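# Move the spare power supply from shelving to bench

## Task

Carry the spare power supply (a slim steel box with a round fan on one end and gold contacts on the other) from the parts shelving onto the work bench. When you finish, no box may be lying on the floor, the gripper must have released it and the robot must have backed away, and the robot must be upright, neither toppled nor leaning. The box has to stay on the bench by itself, not because the robot is holding it.

## Robot and tools

ROBOT. A TidyBot++: a wheeled base 0.54 m long, 0.50 m wide and 0.38 m tall on four driven casters, carrying a single seven-joint arm with a two-finger gripper. The shoulder sits 0.12 m ahead of the base centre and 0.68 m above the floor. The arm begins folded with the hand aimed down; folded, the hand reaches up to 0.08 m past the front edge and the elbow rises to about 1.15 m. Segments: upper arm 0.42 m, forearm 0.31 m, hand 0.31 m. Cameras: base_camera, fixed on the base and looking forward, and wrist_camera, which looks along the hand.

FRAMES. Base frame: origin on the floor below the base centre, x ahead, y to the left, z up. hand_pose is given in this frame and marks the midpoint between the finger pads; its z axis runs out along the fingers and its y axis is the closing direction. The odometry frame is where the base frame was at the start. base_odometry heading is positive to the left (-3.142 to 3.142) and counts wheel turns, so slip shows up as travel and drift accumulates. base_tilt is in degrees, with forward and right positive.

execute_actions. Arguments: actions, a list holding one action or none (empty just reports state and images); cameras, a list of names from base_camera, wrist_camera, all (omitted or null means all, [] means none). An action may hold base, joints and speeds. base holds exactly one relative move from the current position: translate_m (metres, forward positive, -2 to 2), strafe_m (metres, left positive, -2 to 2) or rotate_rad (radians, counter-clockwise from above positive, -6.3 to 6.3). joints holds absolute targets in radians by name: joint_1_rad (unlimited, positive is clockwise seen from above, opposite to heading), joint_2_rad (shoulder, -2.249 to 2.249), joint_3_rad (unlimited), joint_4_rad (elbow, -2.579 to 2.579), joint_5_rad (unlimited), joint_6_rad (wrist, -2.099 to 2.099), joint_7_rad (unlimited; with the hand down, positive turns it counter-clockwise from above, and at 1.57 the fingers spread left and right), plus gripper_pos from 0 (open, about 85 mm between pads) to 1 (closed); the gap is roughly 85 x (1 - gripper_pos) mm. Unlimited joints take the short way round, so rotate in steps below half a turn. speeds caps top speed for that action: translate_m and strafe_m 0.05 to 0.5 m/s, rotate_rad 0.1 to 1.57 rad/s (defaults are the maxima). A base move that would need over 8.667 s is refused; any action ends after 15 s. Unknown keys or out-of-range values reject the whole call. Anything left out of an action may still be pushing toward its previous target. If a result reports a stop, the rest of that reply's motion calls are skipped.

ARM GEOMETRY. With joint_1_rad = 0, joint_3_rad = 3.14 and joint_5_rad = 0 the arm moves in the vertical x-z plane. Angles from vertical (forward positive): upper arm = joint_2_rad, forearm = joint_2_rad - joint_4_rad, hand = that minus joint_6_rad. Reach forward from the shoulder is the sum of length x sin(angle), height the sum of length x cos(angle). With the hand straight down it can reach at most about 0.94 m above the floor, and only close in.

OTHER TOOLS. wait: seconds from 0 to 10; commands nothing and returns state and images. zoom_image: camera (base_camera or wrist_camera) and region [x0, y0, x1, y1] in image pixels from the top-left, at most 504 by 504, on that camera's latest full image. read_manual: section "licences"; only licence text, no motion. finished_scene: scene, the number of the current scene; it ends it permanently after the last command is held and reports success. Answering without any tool call ends everything.

RESULT LINES. base_status and joint_status: done; off_target (stopped short, may still push); contact_stop or time_out (target dropped, holds in place); "joint command not followed" with a cause: line means a self-collision check blocked the arm targets (the gripper still moves), and blocked joints read not_followed and may be retried on later actions. on_its_own lists motion you did not command. A base "done" only means the wheels turned enough; a blocked base can stop short and still say done. motor_effort is percent of maximum with the peak in brackets, noisy and offset. Motor temperatures give one value per arm joint; MOTOR HOT appears from 60 °C, and at 75 °C an OVER-TEMPERATURE FAULT lets the arm sag, with limit_stop_at_motor_heat on unfinished keys (resend them). ARM HIT means the arm struck the base or itself. A torque fault (joints 1-4 limit 104.5 N m, warning 56.7; joints 5-7 limit 51.3, warning 29.4) freezes the arm and gripper for 10 s; the base keeps going. A gripper at 1 reading done holds nothing; off_target means it closed on something.

PRECISION. Friction leaves joints a little off target; correct by sending last command plus (wanted minus read). Don't re-send read angles while holding a load, since unpowered weight makes the arm sag further. hand_pose may be off by 1-2 cm; trust the images. Closed fingertips extend about 20 mm beyond the hand point, so watch the floor and surfaces.

AVOID. Dropping or slamming the box, hard pushes, leaving any box on the floor. Never drive while the arm is caught on something high (about 0.8 m up or more): the robot can tip. Pushing sideways on a raised hand can lift wheels; retracting the arm or backing away straightens it. No check stops the arm hitting the base. Loose objects may occasionally get nudged by outside forces.

Each tool is called after "Emit:" by a JSON object that holds its "method" and its "body".

## Session

Emit:
{"method": "execute_actions", "body": {"actions": []}}

Scene clock: 0.00 s.
Motor temperatures (°C, as the motors report them): [29 26 27 28 36 36 36]
base_odometry: x=+0.000 y=+0.000 heading=+0.000 (m, m, rad; odometry frame)
base_tilt: forward=+0.0 right=-0.5 (deg)
base_status: not commanded
joint_positions: joint_1_rad=+0.010 joint_2_rad=-0.341 joint_3_rad=+3.135 joint_4_rad=-2.529 joint_5_rad=+0.040 joint_6_rad=-0.820 joint_7_rad=+1.541 gripper_pos=+0.000
joint_status: not commanded
motor_effort: joint_1_rad=+1 joint_2_rad=-1 joint_3_rad=+1 joint_4_rad=+16 joint_5_rad=-1 joint_6_rad=+0 joint_7_rad=-1 (%)
hand_pose: x=+0.2760 y=-0.0086 z=+0.5880 quat_wxyz=(+0.016, +0.998, -0.004, +0.067) (m; base frame)
pictures: base_camera, wrist_camera
Images, in order (width x height): base_camera 644x364, wrist_camera 644x476.

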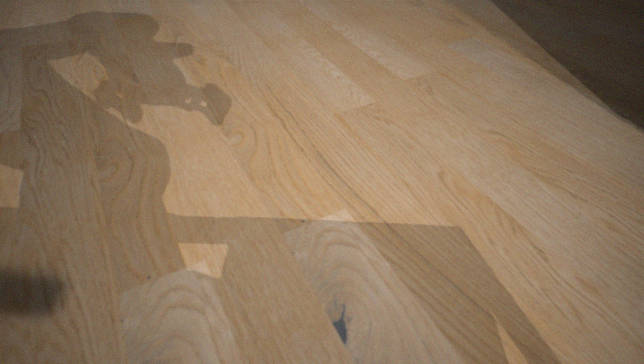

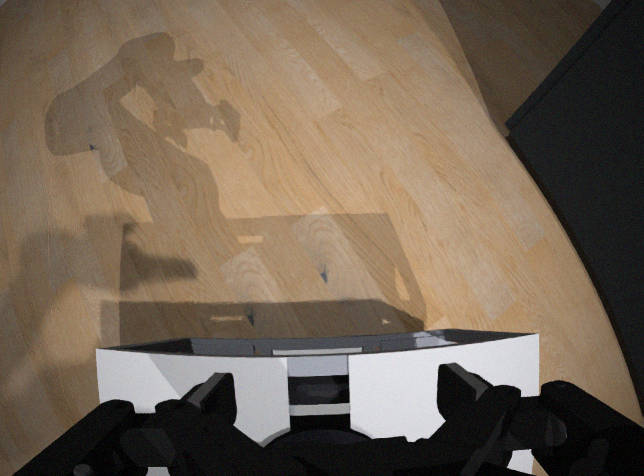

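Emit:
{"method": "execute_actions", "body": {"actions": [{"joints":{"joint_2_rad":-0.7,"joint_4_rad":-2.0,"joint_6_rad":-0.5}}], "cameras": ["wrist_camera"]}}

Scene clock: 1.90 s.
Motor temperatures (°C, as the motors report them): [29 26 27 28 36 36 36]
base_odometry: x=+0.000 y=+0.000 heading=+0.000 (m, m, rad; odometry frame)
base_tilt: forward=+0.0 right=-0.5 (deg)
base_status: not commanded
joint_positions: joint_1_rad=+0.010 joint_2_rad=-0.687 joint_3_rad=+3.135 joint_4_rad=-2.018 joint_5_rad=+0.040 joint_6_rad=-0.528 joint_7_rad=+1.541 gripper_pos=+0.000
joint_status: all done
motor_effort: joint_1_rad=+0(1) joint_2_rad=+2(4) joint_3_rad=+1(2) joint_4_rad=+24(23) joint_5_rad=-2(1) joint_6_rad=+7(7) joint_7_rad=+0(1) (%)
hand_pose: x=+0.4558 y=-0.0051 z=+0.9938 quat_wxyz=(+0.013, +0.801, -0.004, +0.599) (m; base frame)
pictures: wrist_camera
camera_calibration (this result's frames):
wrist_camera: T_world_to_cam=[[-0.0430443, -0.999072, -0.0013425, 0.0206774], [-0.228008, 0.0111318, -0.973596, 1.1334], [0.972707, -0.0416017, -0.228275, -0.0855854], [0, 0, 0, 1]] pos_world=[0.342564, 0.00448088, 1.08397]
Images, in order (width x height): wrist_camera 644x476.

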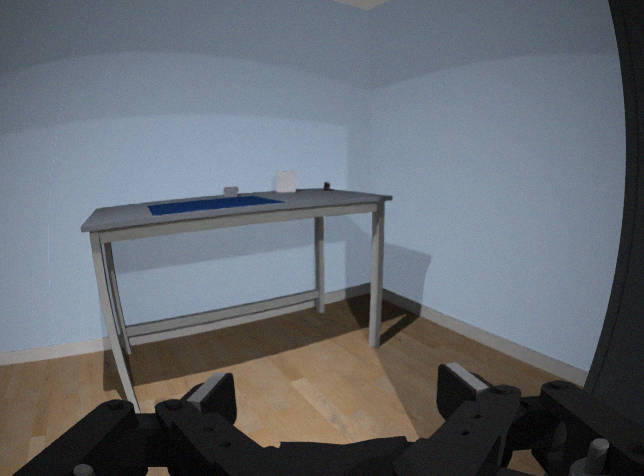

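Emit:
{"method": "execute_actions", "body": {"actions": [{"joints":{"joint_1_rad":-1.5}}], "cameras": ["wrist_camera"]}}

Emit:
{"method": "execute_actions", "body": {"actions": [{"joints":{"joint_1_rad":-3.0}}], "cameras": ["wrist_camera"]}}

Scene clock: 6.03 s.
Motor temperatures (°C, as the motors report them): [29 26 27 28 36 36 36]
base_odometry: x=+0.000 y=+0.000 heading=+0.000 (m, m, rad; odometry frame)
base_tilt: forward=+0.0 right=-0.5 (deg)
base_status: not commanded
joint_positions: joint_1_rad=-1.490 joint_2_rad=-0.687 joint_3_rad=+3.135 joint_4_rad=-2.018 joint_5_rad=+0.040 joint_6_rad=-0.528 joint_7_rad=+1.541 gripper_pos=+0.000
joint_status: all done
motor_effort: joint_1_rad=+1(1) joint_2_rad=+2(3) joint_3_rad=+2(2) joint_4_rad=+23(23) joint_5_rad=-1(1) joint_6_rad=+7(7) joint_7_rad=-1(0) (%)
hand_pose: x=+0.1478 y=+0.3356 z=+0.9938 quat_wxyz=(-0.399, +0.589, +0.543, +0.447) (m; base frame)
pictures: wrist_camera
camera_calibration (this result's frames):
wrist_camera: T_world_to_cam=[[0.993567, -0.113236, -0.0013427, -0.102679], [-0.0271479, -0.226659, -0.973596, 1.1095], [0.109942, 0.967369, -0.228275, 0.0170838], [0, 0, 0, 1]] pos_world=[0.130261, 0.223325, 1.08397]
Images, in order (width x height): wrist_camera 644x476.

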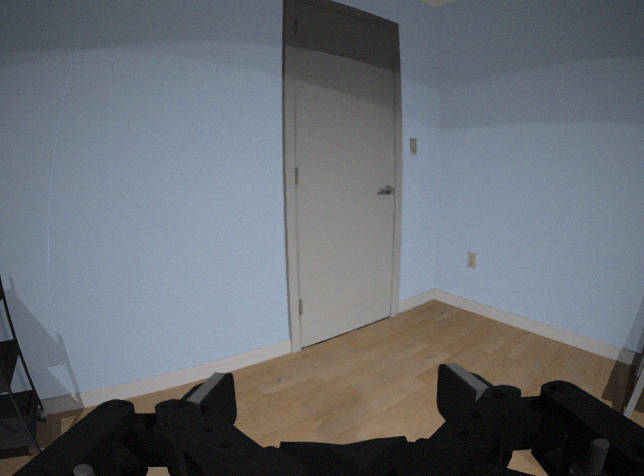

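Scene clock: 8.77 s.
Motor temperatures (°C, as the motors report them): [29 26 27 28 36 36 36]
base_odometry: x=+0.000 y=+0.000 heading=+0.000 (m, m, rad; odometry frame)
base_tilt: forward=+0.0 right=-0.5 (deg)
base_status: not commanded
joint_positions: joint_1_rad=-2.990 joint_2_rad=-0.687 joint_3_rad=+3.135 joint_4_rad=-2.018 joint_5_rad=+0.040 joint_6_rad=-0.528 joint_7_rad=+1.541 gripper_pos=+0.000
joint_status: all done
motor_effort: joint_1_rad=+1(1) joint_2_rad=+2(2) joint_3_rad=+1(2) joint_4_rad=+23(23) joint_5_rad=-1(2) joint_6_rad=+7(7) joint_7_rad=+0(0) (%)
hand_pose: x=-0.2138 y=+0.0525 z=+0.9938 quat_wxyz=(-0.596, +0.061, +0.799, +0.055) (m; base frame)
pictures: wrist_camera
camera_calibration (this result's frames):
wrist_camera: T_world_to_cam=[[0.183265, 0.983063, -0.00134303, -0.00625291], [0.22417, -0.0431204, -0.973596, 1.07959], [-0.957163, 0.178125, -0.228276, 0.14407], [0, 0, 0, 1]] pos_world=[-0.102969, 0.0270372, 1.08397]
Images, in order (width x height): wrist_camera 644x476.

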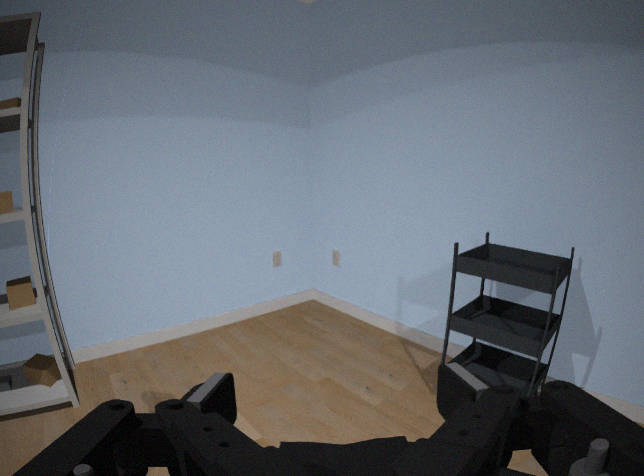

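Emit:
{"method": "execute_actions", "body": {"actions": [{"joints":{"joint_1_rad":-3.9}}], "cameras": ["wrist_camera"]}}

Scene clock: 11.03 s.
Motor temperatures (°C, as the motors report them): [29 26 27 28 36 36 36]
base_odometry: x=+0.000 y=+0.000 heading=+0.000 (m, m, rad; odometry frame)
base_tilt: forward=+0.0 right=-0.5 (deg)
base_status: not commanded
joint_positions: joint_1_rad=-3.890 joint_2_rad=-0.687 joint_3_rad=+3.135 joint_4_rad=-2.018 joint_5_rad=+0.040 joint_6_rad=-0.528 joint_7_rad=+1.541 gripper_pos=+0.000
joint_status: all done
motor_effort: joint_1_rad=+0(0) joint_2_rad=+3(3) joint_3_rad=+2(2) joint_4_rad=+23(23) joint_5_rad=-1(1) joint_6_rad=+7(7) joint_7_rad=-1(0) (%)
hand_pose: x=-0.1290 y=-0.2281 z=+0.9938 quat_wxyz=(-0.561, -0.293, +0.746, -0.210) (m; base frame)
pictures: wrist_camera
camera_calibration (this result's frames):
wrist_camera: T_world_to_cam=[[-0.656232, 0.754558, -0.0013426, 0.0936468], [0.173105, 0.148816, -0.973596, 1.08567], [-0.734435, -0.639137, -0.228276, 0.117565], [0, 0, 0, 1]] pos_world=[-0.0401377, -0.157087, 1.08397]
Images, in order (width x height): wrist_camera 644x476.

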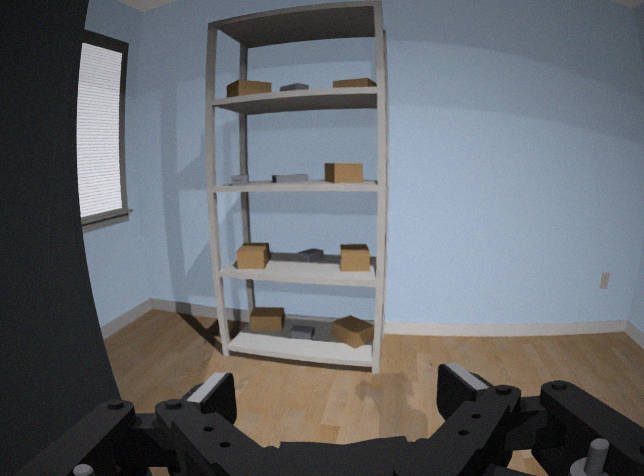

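Emit:
{"method": "zoom_image", "body": {"camera": "wrist_camera", "region": [200, 60, 400, 210]}}

Emit:
{"method": "zoom_image", "body": {"camera": "wrist_camera", "region": [200, 230, 400, 380]}}

Region (200, 60, 400, 210) of wrist_camera's 644x476 image, scaled by 2.520; it fills the top 378 rows of this view, and the rest is white.

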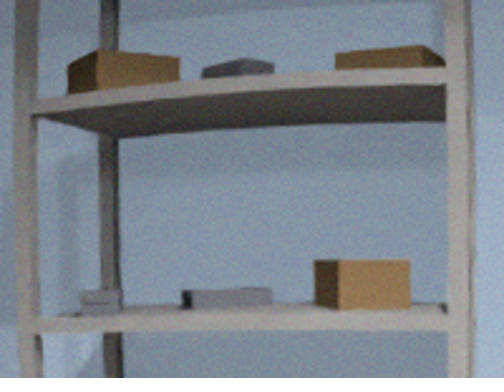

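Region (200, 230, 400, 380) of wrist_camera's 644x476 image, scaled by 2.520; it fills the top 378 rows of this view, and the rest is white.

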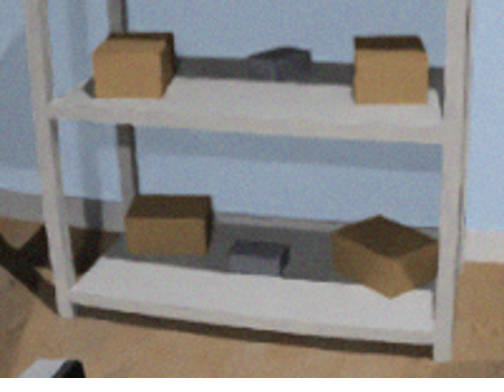

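Emit:
{"method": "execute_actions", "body": {"actions": [{"base":{"rotate_rad":-2.613},"joints":{"joint_1_rad":0.0}}], "cameras": []}}

Emit:
{"method": "execute_actions", "body": {"actions": [{"base":{"translate_m":1.0},"joints":{"joint_2_rad":-0.7,"joint_4_rad":-1.6,"joint_6_rad":-0.9}}]}}

Scene clock: 15.10 s.
Motor temperatures (°C, as the motors report them): [29 26 27 28 36 36 36]
base_odometry: x=+0.000 y=+0.000 heading=-2.612 (m, m, rad; odometry frame)
base_tilt: forward=+0.0 right=-0.5 (deg)
base_status: done
joint_positions: joint_1_rad=-6.274 joint_2_rad=-0.687 joint_3_rad=+3.135 joint_4_rad=-2.018 joint_5_rad=+0.040 joint_6_rad=-0.528 joint_7_rad=+1.541 gripper_pos=+0.000
joint_status: all done
motor_effort: joint_1_rad=+1(1) joint_2_rad=+3(4) joint_3_rad=+2(2) joint_4_rad=+23(23) joint_5_rad=-1(2) joint_6_rad=+7(7) joint_7_rad=-1(0) (%)
hand_pose: x=+0.4558 y=-0.0049 z=+0.9938 quat_wxyz=(-0.013, -0.801, +0.004, -0.599) (m; base frame)
pictures: none
No camera images: the call's "cameras" was empty. Leave "cameras" out to get every camera's image.

Scene clock: 18.47 s.
Motor temperatures (°C, as the motors report them): [29 26 27 28 36 36 36]
base_odometry: x=-0.864 y=-0.504 heading=-2.613 (m, m, rad; odometry frame)
base_tilt: forward=+0.0 right=-0.5 (deg)
base_status: done
joint_positions: joint_1_rad=-6.274 joint_2_rad=-0.693 joint_3_rad=+3.135 joint_4_rad=-1.620 joint_5_rad=+0.040 joint_6_rad=-0.871 joint_7_rad=+1.541 gripper_pos=+0.000
joint_status: all done
motor_effort: joint_1_rad=+1(1) joint_2_rad=+5(7) joint_3_rad=+2(2) joint_4_rad=+20(23) joint_5_rad=-1(2) joint_6_rad=+7(8) joint_7_rad=+0(0) (%)
hand_pose: x=+0.4047 y=-0.0074 z=+1.1242 quat_wxyz=(-0.014, -0.782, +0.011, -0.622) (m; base frame)
pictures: base_camera, wrist_camera
camera_calibration (this result's frames):
wrist_camera: T_world_to_cam=[[-0.0542097, -0.99848, -0.00989992, 0.0305361], [-0.168603, 0.0189251, -0.985502, 1.23815], [0.984192, -0.0517546, -0.169373, -0.0771237], [0, 0, 0, 1]] pos_world=[0.286316, 0.00306605, 1.20744]
Images, in order (width x height): base_camera 644x364, wrist_camera 644x476.

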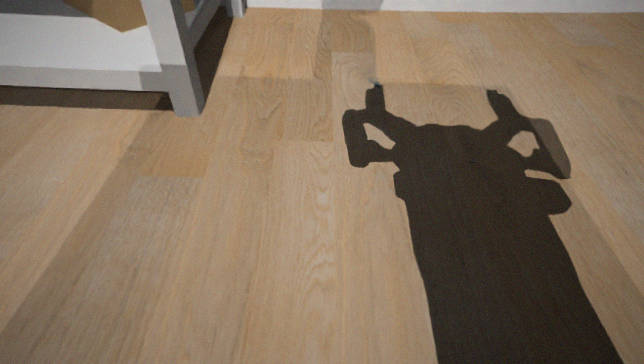

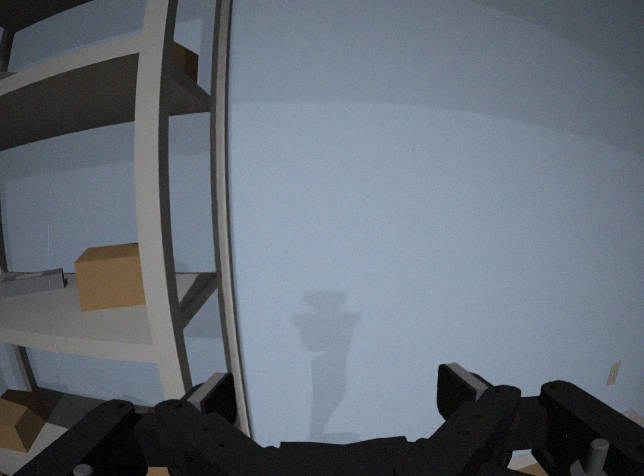

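Emit:
{"method": "execute_actions", "body": {"actions": [{"base":{"translate_m":0.1},"joints":{"joint_6_rad":-1.15,"joint_4_rad":-1.45}}], "cameras": []}}

Emit:
{"method": "execute_actions", "body": {"actions": [{"base":{"strafe_m":0.62}}]}}

Scene clock: 19.93 s.
Motor temperatures (°C, as the motors report them): [29 26 27 28 36 36 36]
base_odometry: x=-0.951 y=-0.554 heading=-2.614 (m, m, rad; odometry frame)
base_tilt: forward=+0.0 right=-0.5 (deg)
base_status: done
joint_positions: joint_1_rad=-6.274 joint_2_rad=-0.694 joint_3_rad=+3.135 joint_4_rad=-1.472 joint_5_rad=+0.040 joint_6_rad=-1.121 joint_7_rad=+1.541 gripper_pos=+0.000
joint_status: all done
motor_effort: joint_1_rad=+1(1) joint_2_rad=+7(9) joint_3_rad=+1(2) joint_4_rad=+18(21) joint_5_rad=-2(1) joint_6_rad=+7(8) joint_7_rad=-1(1) (%)
hand_pose: x=+0.3651 y=-0.0089 z=+1.1288 quat_wxyz=(-0.014, -0.813, +0.016, -0.582) (m; base frame)
pictures: none
No camera images: the call's "cameras" was empty. Leave "cameras" out to get every camera's image.

Scene clock: 22.53 s.
Motor temperatures (°C, as the motors report them): [29 26 27 28 36 36 36]
base_odometry: x=-0.639 y=-1.090 heading=-2.615 (m, m, rad; odometry frame)
base_tilt: forward=+0.0 right=-0.5 (deg)
base_status: done
joint_positions: joint_1_rad=-6.275 joint_2_rad=-0.694 joint_3_rad=+3.135 joint_4_rad=-1.472 joint_5_rad=+0.040 joint_6_rad=-1.121 joint_7_rad=+1.541 gripper_pos=+0.000
joint_status: not commanded
motor_effort: joint_1_rad=+1(0) joint_2_rad=+7(8) joint_3_rad=+1(4) joint_4_rad=+18(19) joint_5_rad=-2(1) joint_6_rad=+7(7) joint_7_rad=+0(0) (%)
hand_pose: x=+0.3650 y=-0.0088 z=+1.1290 quat_wxyz=(-0.014, -0.813, +0.015, -0.582) (m; base frame)
pictures: base_camera, wrist_camera
camera_calibration (this result's frames):
wrist_camera: T_world_to_cam=[[-0.062451, -0.997987, -0.0110723, 0.0314117], [-0.266753, 0.0273809, -0.963376, 1.24709], [0.961739, -0.0572103, -0.267926, 0.0820657], [0, 0, 0, 1]] pos_world=[0.255702, 0.00189688, 1.22375]
Images, in order (width x height): base_camera 644x364, wrist_camera 644x476.

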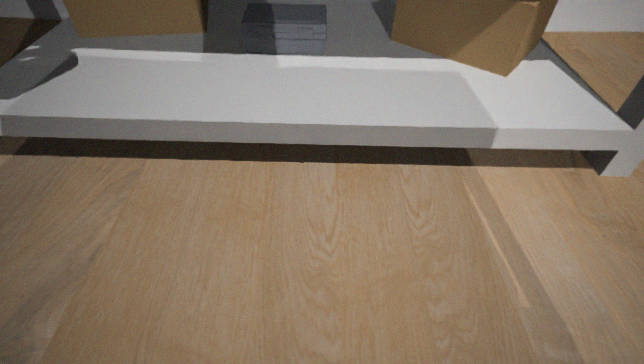

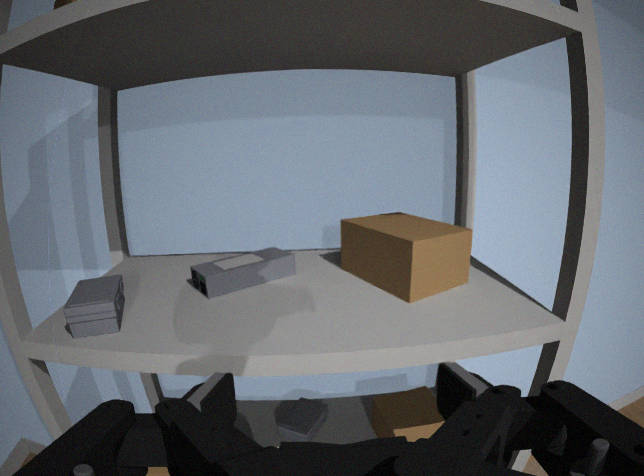

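Emit:
{"method": "zoom_image", "body": {"camera": "wrist_camera", "region": [170, 230, 320, 320]}}

Region (170, 230, 320, 320) of wrist_camera's 644x476 image, scaled by 3.360; it fills the top 302 rows of this view, and the rest is white.

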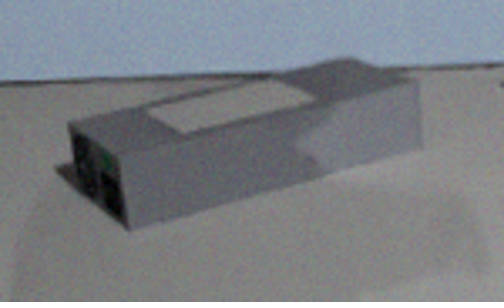

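Emit:
{"method": "execute_actions", "body": {"actions": [{"base":{"translate_m":0.1},"joints":{"joint_5_rad":0.58,"joint_7_rad":0.98,"joint_2_rad":-0.3,"joint_4_rad":-1.08,"joint_6_rad":-1.6}}], "cameras": []}}

Emit:
{"method": "execute_actions", "body": {"actions": [{"base":{"strafe_m":0.305},"joints":{"joint_2_rad":0.177,"joint_4_rad":-0.605,"joint_6_rad":-1.76}}]}}

Scene clock: 27.10 s.
Motor temperatures (°C, as the motors report them): [29 26 27 28 36 36 36]
base_odometry: x=-0.725 y=-1.141 heading=-2.615 (m, m, rad; odometry frame)
base_tilt: forward=+0.0 right=-0.5 (deg)
base_status: done
joint_positions: joint_1_rad=-6.275 joint_2_rad=-0.307 joint_3_rad=+3.135 joint_4_rad=-1.103 joint_5_rad=+0.560 joint_6_rad=-1.570 joint_7_rad=+1.009 gripper_pos=+0.000
joint_status: all done
motor_effort: joint_1_rad=+1(1) joint_2_rad=-3(12) joint_3_rad=+0(2) joint_4_rad=+17(19) joint_5_rad=+2(1) joint_6_rad=+5(8) joint_7_rad=-1(0) (%)
hand_pose: x=+0.4010 y=-0.1635 z=+1.1145 quat_wxyz=(-0.146, -0.826, +0.347, -0.420) (m; base frame)
pictures: none
No camera images: the call's "cameras" was empty. Leave "cameras" out to get every camera's image.

Scene clock: 29.03 s.
Motor temperatures (°C, as the motors report them): [29 26 27 28 36 36 36]
base_odometry: x=-0.572 y=-1.404 heading=-2.615 (m, m, rad; odometry frame)
base_tilt: forward=+0.0 right=-0.5 (deg)
base_status: done
joint_positions: joint_1_rad=-6.281 joint_2_rad=+0.175 joint_3_rad=+3.135 joint_4_rad=-0.630 joint_5_rad=+0.561 joint_6_rad=-1.728 joint_7_rad=+1.009 gripper_pos=+0.000
joint_status: all done
motor_effort: joint_1_rad=+1(2) joint_2_rad=-19(21) joint_3_rad=+1(3) joint_4_rad=+16(17) joint_5_rad=+3(3) joint_6_rad=+4(6) joint_7_rad=-1(1) (%)
hand_pose: x=+0.5652 y=-0.1608 z=+1.0922 quat_wxyz=(-0.157, -0.848, +0.371, -0.345) (m; base frame)
pictures: base_camera, wrist_camera
camera_calibration (this result's frames):
wrist_camera: T_world_to_cam=[[-0.754703, -0.656046, 0.00522968, 0.320225], [-0.44318, 0.503916, -0.741391, 1.2031], [0.483751, -0.561847, -0.671053, 0.500374], [0, 0, 0, 1]] pos_world=[0.532808, -0.115044, 1.22607]
Images, in order (width x height): base_camera 644x364, wrist_camera 644x476.

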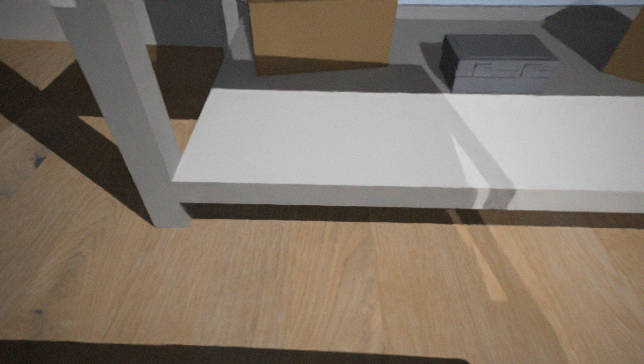

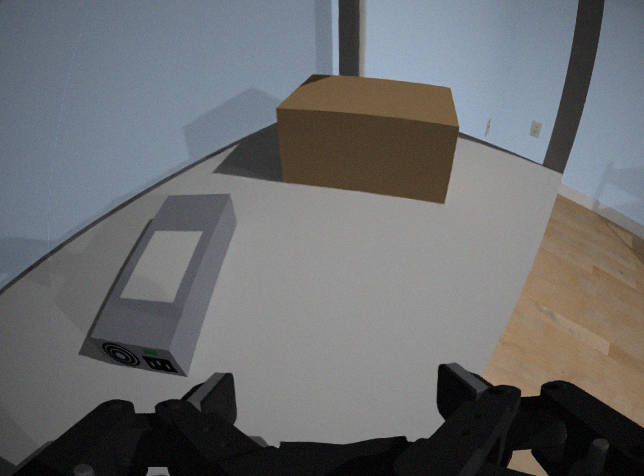

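Emit:
{"method": "execute_actions", "body": {"actions": [{"base":{"translate_m":0.16},"joints":{"joint_5_rad":0.60,"joint_7_rad":0.95},"speeds":{"translate_m":0.2}}]}}

Scene clock: 30.70 s.
Motor temperatures (°C, as the motors report them): [29 26 27 28 36 36 36]
base_odometry: x=-0.710 y=-1.485 heading=-2.615 (m, m, rad; odometry frame)
base_tilt: forward=+0.0 right=-0.5 (deg)
base_status: done
joint_positions: joint_1_rad=-6.281 joint_2_rad=+0.178 joint_3_rad=+3.135 joint_4_rad=-0.627 joint_5_rad=+0.579 joint_6_rad=-1.730 joint_7_rad=+0.979 gripper_pos=+0.000
joint_status: all done
motor_effort: joint_1_rad=+1(0) joint_2_rad=-19(22) joint_3_rad=+2(2) joint_4_rad=+16(17) joint_5_rad=+1(3) joint_6_rad=+4(4) joint_7_rad=-1(1) (%)
hand_pose: x=+0.5638 y=-0.1653 z=+1.0939 quat_wxyz=(-0.159, -0.839, +0.387, -0.349) (m; base frame)
pictures: base_camera, wrist_camera
camera_calibration (this result's frames):
wrist_camera: T_world_to_cam=[[-0.776769, -0.629743, -0.00736169, 0.346805], [-0.414699, 0.520246, -0.746572, 1.19831], [0.473978, -0.576861, -0.665264, 0.496295], [0, 0, 0, 1]] pos_world=[0.531092, -0.118725, 1.22734]
Images, in order (width x height): base_camera 644x364, wrist_camera 644x476.

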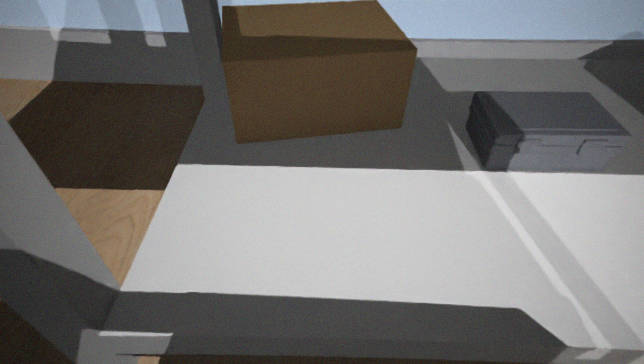

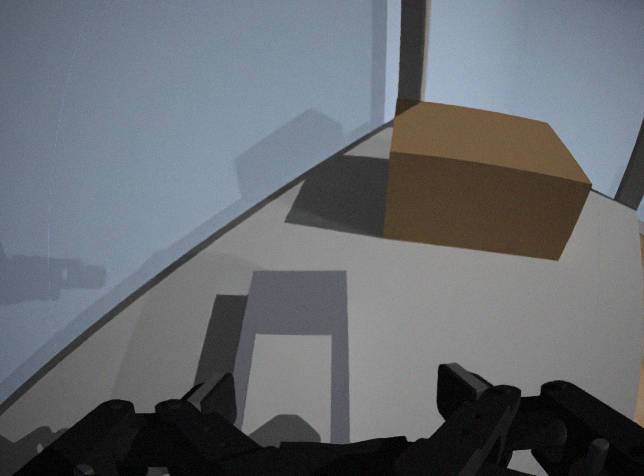

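Emit:
{"method": "execute_actions", "body": {"actions": [{"base":{"translate_m":0.023}}], "cameras": []}}

Emit:
{"method": "execute_actions", "body": {"actions": [{"base":{"strafe_m":0.015}}]}}

Scene clock: 31.80 s.
Motor temperatures (°C, as the motors report them): [29 26 27 28 36 36 36]
base_odometry: x=-0.730 y=-1.497 heading=-2.614 (m, m, rad; odometry frame)
base_tilt: forward=+0.0 right=-0.5 (deg)
base_status: done
joint_positions: joint_1_rad=-6.281 joint_2_rad=+0.184 joint_3_rad=+3.135 joint_4_rad=-0.626 joint_5_rad=+0.579 joint_6_rad=-1.730 joint_7_rad=+0.979 gripper_pos=+0.000
joint_status: not commanded
motor_effort: joint_1_rad=+0(1) joint_2_rad=-19(23) joint_3_rad=+1(2) joint_4_rad=+16(18) joint_5_rad=+2(3) joint_6_rad=+4(4) joint_7_rad=-1(1) (%)
hand_pose: x=+0.5659 y=-0.1653 z=+1.0917 quat_wxyz=(-0.160, -0.840, +0.387, -0.346) (m; base frame)
pictures: none
No camera images: the call's "cameras" was empty. Leave "cameras" out to get every camera's image.

Scene clock: 32.53 s.
Motor temperatures (°C, as the motors report them): [29 26 27 28 36 36 36]
base_odometry: x=-0.723 y=-1.510 heading=-2.614 (m, m, rad; odometry frame)
base_tilt: forward=+0.0 right=-0.5 (deg)
base_status: done
joint_positions: joint_1_rad=-6.284 joint_2_rad=+0.184 joint_3_rad=+3.135 joint_4_rad=-0.626 joint_5_rad=+0.580 joint_6_rad=-1.731 joint_7_rad=+0.979 gripper_pos=+0.000
joint_status: not commanded
motor_effort: joint_1_rad=+1(2) joint_2_rad=-18(22) joint_3_rad=+1(0) joint_4_rad=+16(17) joint_5_rad=+2(3) joint_6_rad=+4(4) joint_7_rad=-1(0) (%)
hand_pose: x=+0.5663 y=-0.1640 z=+1.0918 quat_wxyz=(-0.160, -0.840, +0.385, -0.347) (m; base frame)
pictures: base_camera, wrist_camera
camera_calibration (this result's frames):
wrist_camera: T_world_to_cam=[[-0.775183, -0.631727, -0.00335657, 0.343941], [-0.419653, 0.518907, -0.744733, 1.19773], [0.47221, -0.575896, -0.667354, 0.497948], [0, 0, 0, 1]] pos_world=[0.534112, -0.117467, 1.22545]
Images, in order (width x height): base_camera 644x364, wrist_camera 644x476.

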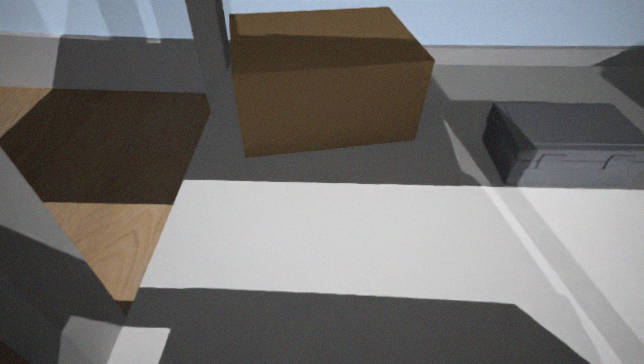

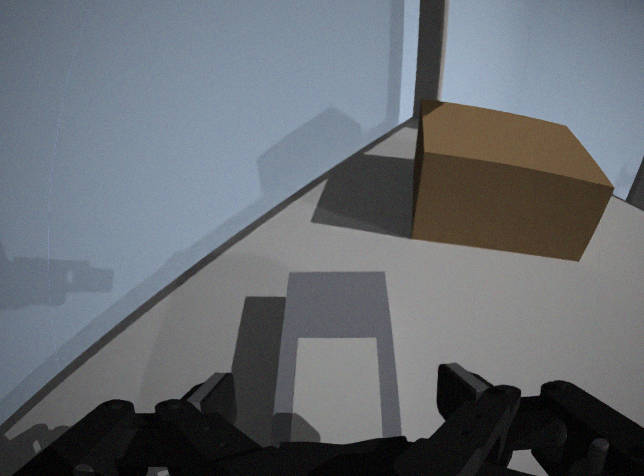

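Emit:
{"method": "execute_actions", "body": {"actions": [{"joints":{"joint_2_rad":0.092,"joint_4_rad":-0.868,"joint_6_rad":-1.573,"joint_7_rad":0.862}}], "cameras": ["wrist_camera"]}}

Scene clock: 34.10 s.
Motor temperatures (°C, as the motors report them): [29 26 27 28 36 36 36]
base_odometry: x=-0.723 y=-1.510 heading=-2.614 (m, m, rad; odometry frame)
base_tilt: forward=+0.0 right=-0.5 (deg)
base_status: not commanded
joint_positions: joint_1_rad=-6.284 joint_2_rad=+0.115 joint_3_rad=+3.135 joint_4_rad=-0.847 joint_5_rad=+0.580 joint_6_rad=-1.604 joint_7_rad=+0.894 gripper_pos=+0.000
joint_status: all done
motor_effort: joint_1_rad=+1(1) joint_2_rad=-18(19) joint_3_rad=+1(1) joint_4_rad=+18(19) joint_5_rad=+3(2) joint_6_rad=+3(4) joint_7_rad=+0(1) (%)
hand_pose: x=+0.5668 y=-0.1658 z=+1.0600 quat_wxyz=(-0.164, -0.838, +0.387, -0.347) (m; base frame)
pictures: wrist_camera
camera_calibration (this result's frames):
wrist_camera: T_world_to_cam=[[-0.778919, -0.627124, 0.000932057, 0.341422], [-0.417029, 0.516859, -0.747625, 1.17644], [0.468372, -0.582728, -0.66412, 0.473044], [0, 0, 0, 1]] pos_world=[0.534989, -0.118283, 1.19338]
Images, in order (width x height): wrist_camera 644x476.

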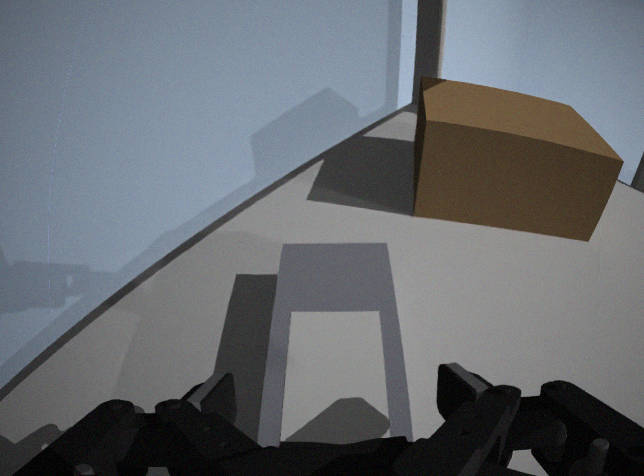

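Emit:
{"method": "execute_actions", "body": {"actions": [{"joints":{"joint_2_rad":0.036,"joint_4_rad":-1.073,"joint_6_rad":-1.448,"joint_7_rad":0.78}}], "cameras": ["wrist_camera"]}}

Scene clock: 35.47 s.
Motor temperatures (°C, as the motors report them): [29 26 27 28 36 36 36]
base_odometry: x=-0.723 y=-1.510 heading=-2.614 (m, m, rad; odometry frame)
base_tilt: forward=+0.0 right=-0.5 (deg)
base_status: not commanded
joint_positions: joint_1_rad=-6.284 joint_2_rad=+0.059 joint_3_rad=+3.135 joint_4_rad=-1.052 joint_5_rad=+0.580 joint_6_rad=-1.480 joint_7_rad=+0.812 gripper_pos=+0.000
joint_status: all done
motor_effort: joint_1_rad=+0(1) joint_2_rad=-18(18) joint_3_rad=+1(1) joint_4_rad=+19(20) joint_5_rad=+3(3) joint_6_rad=+4(2) joint_7_rad=+0(1) (%)
hand_pose: x=+0.5674 y=-0.1650 z=+1.0211 quat_wxyz=(-0.163, -0.839, +0.387, -0.347) (m; base frame)
pictures: wrist_camera
camera_calibration (this result's frames):
wrist_camera: T_world_to_cam=[[-0.77849, -0.627657, 0.000207451, 0.342837], [-0.417878, 0.518052, -0.746325, 1.14654], [0.468328, -0.581093, -0.665582, 0.44917], [0, 0, 0, 1]] pos_world=[0.53565, -0.117773, 1.15458]
Images, in order (width x height): wrist_camera 644x476.

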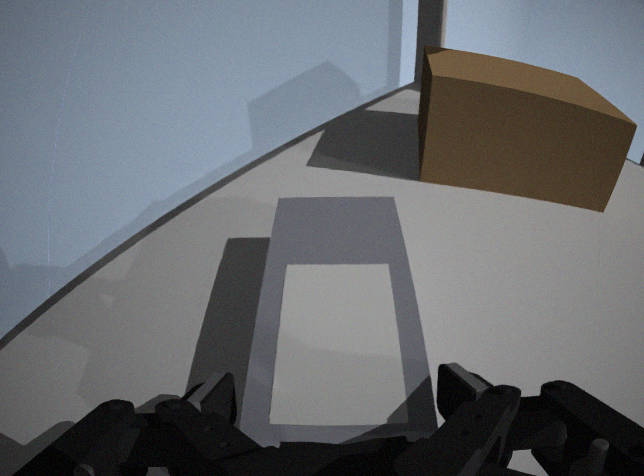

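Emit:
{"method": "execute_actions", "body": {"actions": [{"joints":{"joint_2_rad":0.018,"joint_4_rad":-1.139,"joint_6_rad":-1.404,"joint_7_rad":0.751}}], "cameras": ["wrist_camera"]}}

Scene clock: 36.40 s.
Motor temperatures (°C, as the motors report them): [29 26 27 28 36 36 36]
base_odometry: x=-0.723 y=-1.510 heading=-2.614 (m, m, rad; odometry frame)
base_tilt: forward=+0.0 right=-0.5 (deg)
base_status: not commanded
joint_positions: joint_1_rad=-6.284 joint_2_rad=+0.039 joint_3_rad=+3.135 joint_4_rad=-1.119 joint_5_rad=+0.580 joint_6_rad=-1.436 joint_7_rad=+0.782 gripper_pos=+0.000
joint_status: all done
motor_effort: joint_1_rad=+1(1) joint_2_rad=-17(18) joint_3_rad=+1(1) joint_4_rad=+19(20) joint_5_rad=+3(4) joint_6_rad=+3(4) joint_7_rad=-1(2) (%)
hand_pose: x=+0.5666 y=-0.1641 z=+1.0085 quat_wxyz=(-0.160, -0.838, +0.388, -0.349) (m; base frame)
pictures: wrist_camera
camera_calibration (this result's frames):
wrist_camera: T_world_to_cam=[[-0.77794, -0.628304, -0.0065111, 0.349137], [-0.413799, 0.520092, -0.747178, 1.13525], [0.472842, -0.578566, -0.664592, 0.438553], [0, 0, 0, 1]] pos_world=[0.534006, -0.117337, 1.14196]
Images, in order (width x height): wrist_camera 644x476.

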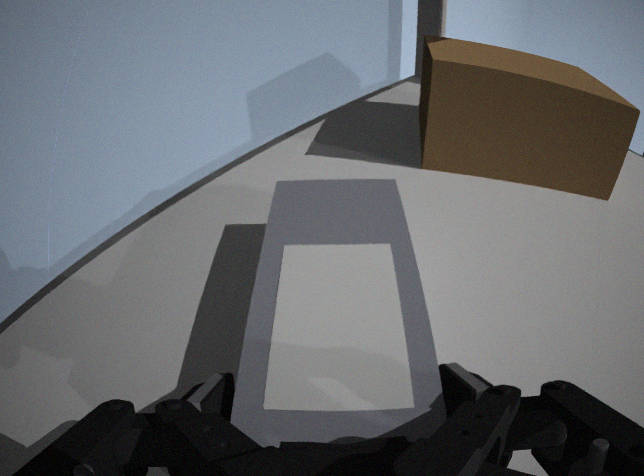

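Emit:
{"method": "execute_actions", "body": {"actions": [{"joints":{"gripper_pos":1.0}}], "cameras": []}}

Emit:
{"method": "execute_actions", "body": {"actions": [{"joints":{"joint_2_rad":0.08,"joint_4_rad":-0.82,"joint_6_rad":-1.60,"joint_7_rad":0.92}}], "cameras": ["wrist_camera"]}}

Scene clock: 37.63 s.
Motor temperatures (°C, as the motors report them): [29 26 27 28 36 36 36]
base_odometry: x=-0.723 y=-1.510 heading=-2.614 (m, m, rad; odometry frame)
base_tilt: forward=+0.0 right=-0.5 (deg)
base_status: not commanded
joint_positions: joint_1_rad=-6.284 joint_2_rad=+0.036 joint_3_rad=+3.134 joint_4_rad=-1.121 joint_5_rad=+0.582 joint_6_rad=-1.431 joint_7_rad=+0.781 gripper_pos=+0.173
joint_status: gripper_pos off_target (ended at +0.173, target +1.000)
motor_effort: joint_1_rad=+1(2) joint_2_rad=-18(21) joint_3_rad=+1(3) joint_4_rad=+19(24) joint_5_rad=+3(7) joint_6_rad=+2(6) joint_7_rad=-1(2) (%)
hand_pose: x=+0.5667 y=-0.1643 z=+1.0105 quat_wxyz=(-0.160, -0.837, +0.387, -0.352) (m; base frame)
pictures: none
No camera images: the call's "cameras" was empty. Leave "cameras" out to get every camera's image.

Scene clock: 39.03 s.
Motor temperatures (°C, as the motors report them): [29 26 27 28 36 36 36]
base_odometry: x=-0.723 y=-1.510 heading=-2.614 (m, m, rad; odometry frame)
base_tilt: forward=+0.0 right=-0.5 (deg)
base_status: not commanded
joint_positions: joint_1_rad=-6.284 joint_2_rad=+0.098 joint_3_rad=+3.134 joint_4_rad=-0.872 joint_5_rad=+0.582 joint_6_rad=-1.600 joint_7_rad=+0.888 gripper_pos=+0.173
joint_status: joint_4_rad off_target (ended at -0.872, target -0.820); the others done
motor_effort: joint_1_rad=+0(2) joint_2_rad=-24(26) joint_3_rad=+1(2) joint_4_rad=+24(27) joint_5_rad=+7(8) joint_6_rad=+8(8) joint_7_rad=+0(2) (%)
hand_pose: x=+0.5604 y=-0.1662 z=+1.0586 quat_wxyz=(-0.165, -0.838, +0.388, -0.347) (m; base frame)
pictures: wrist_camera
camera_calibration (this result's frames):
wrist_camera: T_world_to_cam=[[-0.780827, -0.624744, 0.00207574, 0.336425], [-0.416244, 0.517753, -0.747444, 1.17243], [0.465887, -0.584489, -0.664321, 0.476169], [0, 0, 0, 1]] pos_world=[0.528864, -0.118531, 1.19195]
Images, in order (width x height): wrist_camera 644x476.

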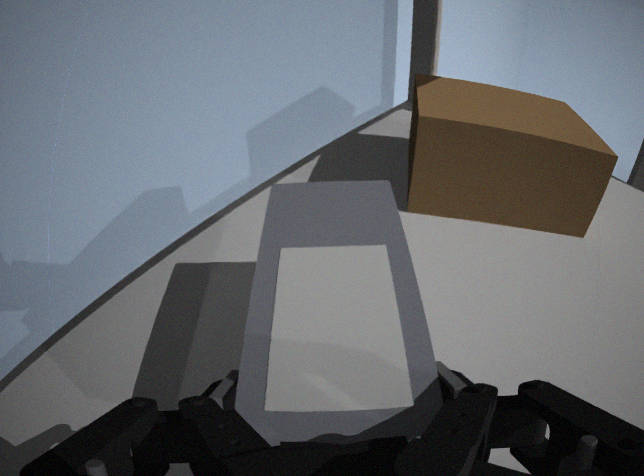

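Emit:
{"method": "execute_actions", "body": {"actions": [{"base":{"translate_m":-0.26},"joints":{"joint_2_rad":-0.42,"joint_4_rad":-1.27},"speeds":{"translate_m":0.3}}]}}

Scene clock: 41.17 s.
Motor temperatures (°C, as the motors report them): [29 26 27 28 36 36 36]
base_odometry: x=-0.498 y=-1.379 heading=-2.615 (m, m, rad; odometry frame)
base_tilt: forward=+0.0 right=-0.5 (deg)
base_status: done
joint_positions: joint_1_rad=-6.284 joint_2_rad=-0.409 joint_3_rad=+3.134 joint_4_rad=-1.280 joint_5_rad=+0.582 joint_6_rad=-1.614 joint_7_rad=+0.888 gripper_pos=+0.173
joint_status: all done
motor_effort: joint_1_rad=+0(2) joint_2_rad=-4(29) joint_3_rad=-1(2) joint_4_rad=+24(26) joint_5_rad=+6(8) joint_6_rad=+9(11) joint_7_rad=+0(0) (%)
hand_pose: x=+0.3504 y=-0.1667 z=+1.0631 quat_wxyz=(-0.148, -0.821, +0.398, -0.382) (m; base frame)
pictures: base_camera, wrist_camera
camera_calibration (this result's frames):
wrist_camera: T_world_to_cam=[[-0.782261, -0.619354, -0.0668463, 0.246781], [-0.34657, 0.521854, -0.77946, 1.0989], [0.517645, -0.586574, -0.622876, 0.514211], [0, 0, 0, 1]] pos_world=[0.307715, -0.119001, 1.19334]
Images, in order (width x height): base_camera 644x364, wrist_camera 644x476.

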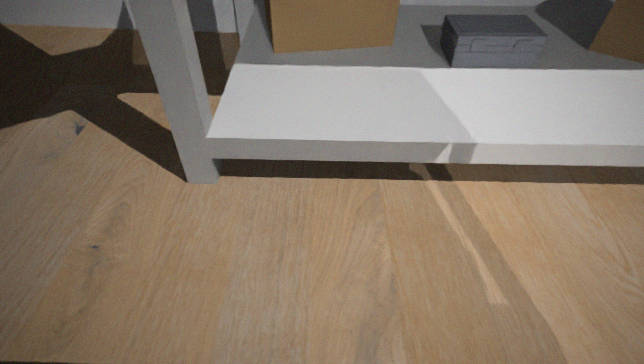

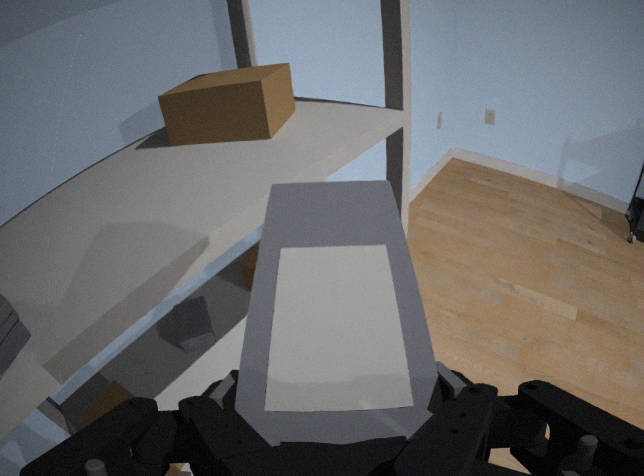

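Emit:
{"method": "execute_actions", "body": {"actions": [{"base":{"strafe_m":-0.58}}], "cameras": []}}

Emit:
{"method": "execute_actions", "body": {"actions": [{"base":{"rotate_rad":-3.14},"speeds":{"rotate_rad":1.2}}]}}

Scene clock: 43.97 s.
Motor temperatures (°C, as the motors report them): [29 26 27 28 36 36 36]
base_odometry: x=-0.789 y=-0.877 heading=-2.616 (m, m, rad; odometry frame)
base_tilt: forward=+0.0 right=-0.5 (deg)
base_status: done
joint_positions: joint_1_rad=-6.284 joint_2_rad=-0.409 joint_3_rad=+3.137 joint_4_rad=-1.281 joint_5_rad=+0.582 joint_6_rad=-1.614 joint_7_rad=+0.888 gripper_pos=+0.173
joint_status: not commanded
motor_effort: joint_1_rad=+0(2) joint_2_rad=-4(5) joint_3_rad=-1(3) joint_4_rad=+23(24) joint_5_rad=+6(8) joint_6_rad=+10(10) joint_7_rad=-1(0) (%)
hand_pose: x=+0.3501 y=-0.1675 z=+1.0629 quat_wxyz=(-0.148, -0.821, +0.399, -0.381) (m; base frame)
pictures: none
No camera images: the call's "cameras" was empty. Leave "cameras" out to get every camera's image.

Scene clock: 47.63 s.
Motor temperatures (°C, as the motors report them): [29 26 27 28 36 36 36]
base_odometry: x=-0.789 y=-0.877 heading=+0.528 (m, m, rad; odometry frame)
base_tilt: forward=+0.0 right=-0.5 (deg)
base_status: done
joint_positions: joint_1_rad=-6.284 joint_2_rad=-0.409 joint_3_rad=+3.138 joint_4_rad=-1.281 joint_5_rad=+0.582 joint_6_rad=-1.614 joint_7_rad=+0.888 gripper_pos=+0.173
joint_status: not commanded
motor_effort: joint_1_rad=+1(2) joint_2_rad=-3(7) joint_3_rad=-1(3) joint_4_rad=+23(24) joint_5_rad=+5(7) joint_6_rad=+9(10) joint_7_rad=-1(1) (%)
hand_pose: x=+0.3500 y=-0.1678 z=+1.0627 quat_wxyz=(-0.148, -0.821, +0.399, -0.381) (m; base frame)
pictures: base_camera, wrist_camera
camera_calibration (this result's frames):
wrist_camera: T_world_to_cam=[[-0.784075, -0.617011, -0.0672548, 0.247232], [-0.345525, 0.523941, -0.778523, 1.09804], [0.515595, -0.587183, -0.624002, 0.515283], [0, 0, 0, 1]] pos_world=[0.307572, -0.120199, 1.19302]
Images, in order (width x height): base_camera 644x364, wrist_camera 644x476.

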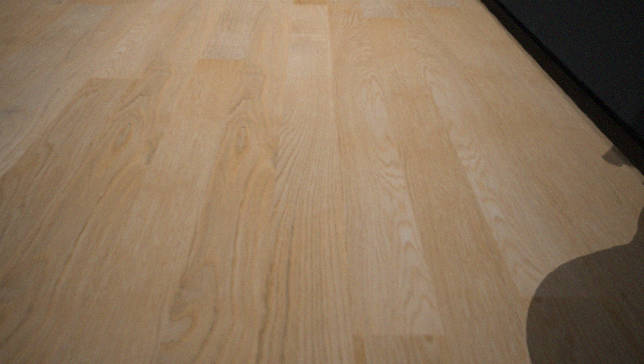

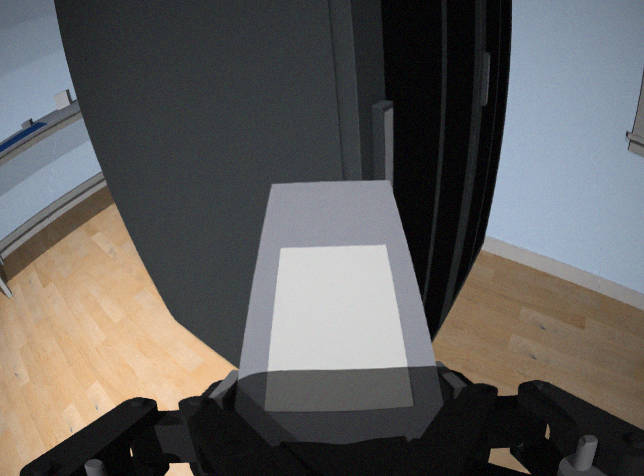

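Emit:
{"method": "execute_actions", "body": {"actions": [{"base":{"rotate_rad":0.06},"joints":{"joint_5_rad":-0.03,"joint_7_rad":1.60,"joint_6_rad":-1.35}}], "cameras": ["base_camera"]}}

Emit:
{"method": "execute_actions", "body": {"actions": [{"base":{"translate_m":2.0}}]}}

Scene clock: 48.87 s.
Motor temperatures (°C, as the motors report them): [29 26 27 28 36 36 36]
base_odometry: x=-0.789 y=-0.877 heading=+0.587 (m, m, rad; odometry frame)
base_tilt: forward=+0.0 right=-0.5 (deg)
base_status: done
joint_positions: joint_1_rad=-6.285 joint_2_rad=-0.403 joint_3_rad=+3.131 joint_4_rad=-1.291 joint_5_rad=-0.045 joint_6_rad=-1.411 joint_7_rad=+1.594 gripper_pos=+0.173
joint_status: joint_6_rad off_target (ended at -1.411, target -1.350); the others done
motor_effort: joint_1_rad=+1(2) joint_2_rad=-6(8) joint_3_rad=+2(5) joint_4_rad=+27(27) joint_5_rad=-2(6) joint_6_rad=+11(12) joint_7_rad=+0(1) (%)
hand_pose: x=+0.4295 y=+0.0203 z=+1.0602 quat_wxyz=(+0.017, -0.912, -0.023, -0.409) (m; base frame)
pictures: base_camera
Images, in order (width x height): base_camera 644x364.

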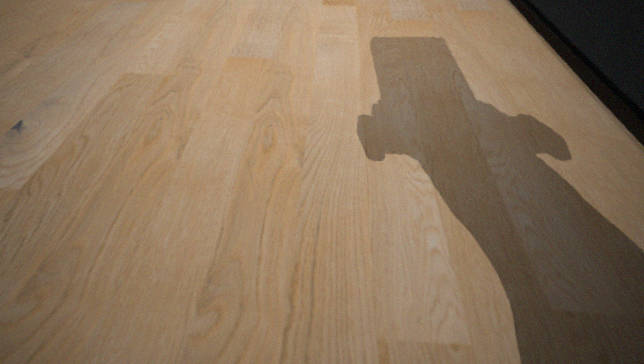

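Scene clock: 54.23 s.
Motor temperatures (°C, as the motors report them): [29 26 27 28 36 36 36]
base_odometry: x=+0.877 y=+0.229 heading=+0.587 (m, m, rad; odometry frame)
base_tilt: forward=+0.0 right=-0.5 (deg)
base_status: done
joint_positions: joint_1_rad=-6.285 joint_2_rad=-0.395 joint_3_rad=+3.131 joint_4_rad=-1.291 joint_5_rad=-0.045 joint_6_rad=-1.411 joint_7_rad=+1.594 gripper_pos=+0.173
joint_status: not commanded
motor_effort: joint_1_rad=+0(1) joint_2_rad=-7(10) joint_3_rad=+2(3) joint_4_rad=+27(28) joint_5_rad=-3(3) joint_6_rad=+11(12) joint_7_rad=-1(0) (%)
hand_pose: x=+0.4325 y=+0.0203 z=+1.0577 quat_wxyz=(+0.017, -0.914, -0.023, -0.405) (m; base frame)
pictures: base_camera, wrist_camera
camera_calibration (this result's frames):
wrist_camera: T_world_to_cam=[[0.0296761, -0.999367, -0.0196243, 0.0330966], [-0.628644, -0.00339636, -0.777685, 1.15635], [0.777126, 0.0354153, -0.628347, 0.458947], [0, 0, 0, 1]] pos_world=[0.36929, 0.0207493, 1.1883]
Images, in order (width x height): base_camera 644x364, wrist_camera 644x476.

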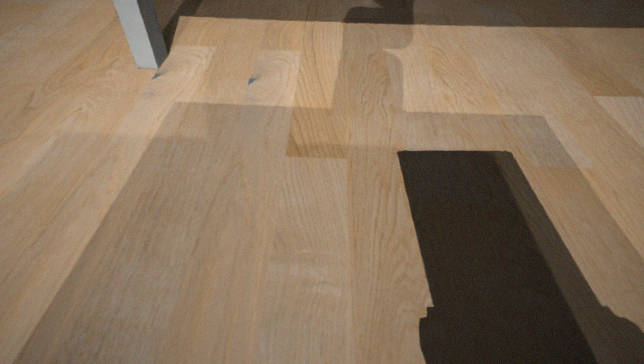

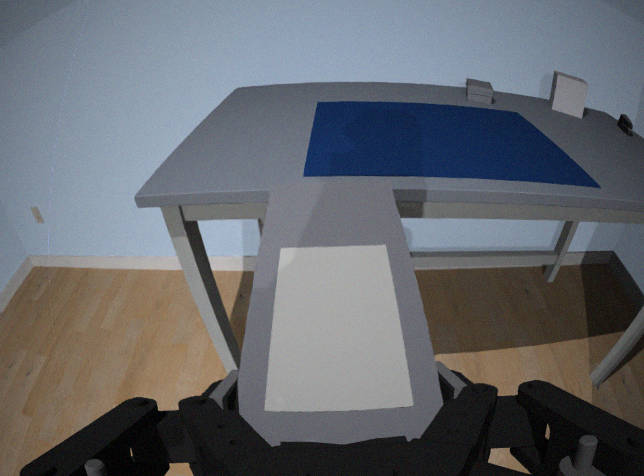

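Emit:
{"method": "execute_actions", "body": {"actions": [{"base":{"strafe_m":-0.22},"joints":{"joint_2_rad":-0.165,"joint_4_rad":-1.34,"joint_6_rad":-1.09,"joint_5_rad":0.02,"joint_7_rad":1.545}}], "cameras": []}}

Emit:
{"method": "execute_actions", "body": {"actions": [{"base":{"translate_m":0.45},"speeds":{"translate_m":0.3}}]}}

Scene clock: 56.13 s.
Motor temperatures (°C, as the motors report them): [29 26 27 28 36 36 36]
base_odometry: x=+0.999 y=+0.046 heading=+0.588 (m, m, rad; odometry frame)
base_tilt: forward=+0.0 right=-0.5 (deg)
base_status: done
joint_positions: joint_1_rad=-6.281 joint_2_rad=-0.119 joint_3_rad=+3.139 joint_4_rad=-1.373 joint_5_rad=+0.005 joint_6_rad=-1.159 joint_7_rad=+1.577 gripper_pos=+0.173
joint_status: joint_2_rad off_target (ended at -0.119, target -0.165); joint_6_rad off_target (ended at -1.159, target -1.090); the others done
motor_effort: joint_1_rad=+0(2) joint_2_rad=-20(25) joint_3_rad=+1(5) joint_4_rad=+30(31) joint_5_rad=-3(3) joint_6_rad=+10(12) joint_7_rad=-1(0) (%)
hand_pose: x=+0.5750 y=+0.0000 z=+0.9654 quat_wxyz=(-0.004, -0.934, -0.003, -0.356) (m; base frame)
pictures: none
No camera images: the call's "cameras" was empty. Leave "cameras" out to get every camera's image.

Scene clock: 58.63 s.
Motor temperatures (°C, as the motors report them): [29 26 27 28 36 36 36]
base_odometry: x=+1.374 y=+0.295 heading=+0.587 (m, m, rad; odometry frame)
base_tilt: forward=+0.0 right=-0.5 (deg)
base_status: done
joint_positions: joint_1_rad=-6.281 joint_2_rad=-0.123 joint_3_rad=+3.139 joint_4_rad=-1.373 joint_5_rad=+0.005 joint_6_rad=-1.154 joint_7_rad=+1.577 gripper_pos=+0.173
joint_status: not commanded
motor_effort: joint_1_rad=+1(1) joint_2_rad=-20(23) joint_3_rad=+1(2) joint_4_rad=+30(31) joint_5_rad=-2(1) joint_6_rad=+10(11) joint_7_rad=+0(0) (%)
hand_pose: x=+0.5750 y=+0.0000 z=+0.9680 quat_wxyz=(-0.004, -0.933, -0.003, -0.360) (m; base frame)
pictures: base_camera, wrist_camera
camera_calibration (this result's frames):
wrist_camera: T_world_to_cam=[[-0.023406, -0.999712, 0.00536748, 0.0131385], [-0.701124, 0.0125875, -0.712928, 1.15514], [0.712655, -0.0204501, -0.701216, 0.400159], [0, 0, 0, 1]] pos_world=[0.525032, 0.00677762, 1.10406]
Images, in order (width x height): base_camera 644x364, wrist_camera 644x476.

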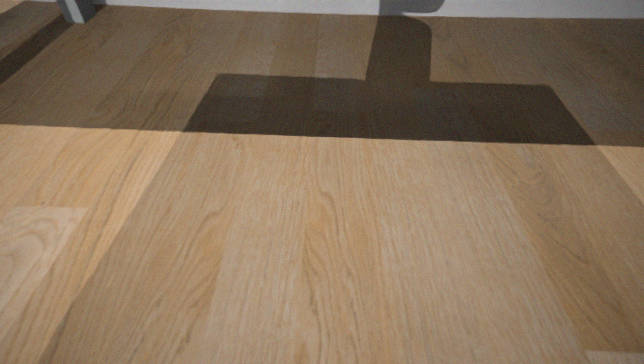

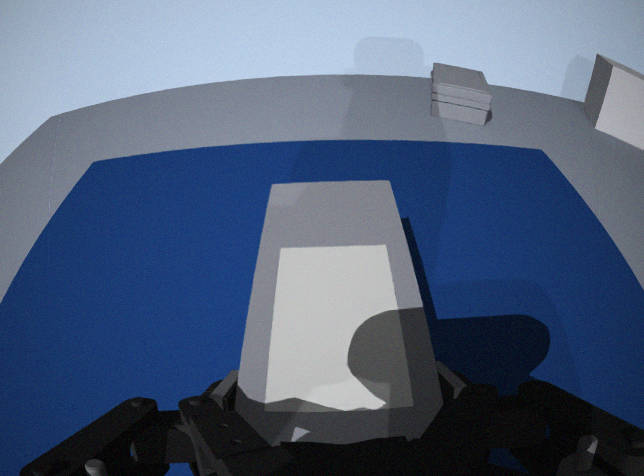

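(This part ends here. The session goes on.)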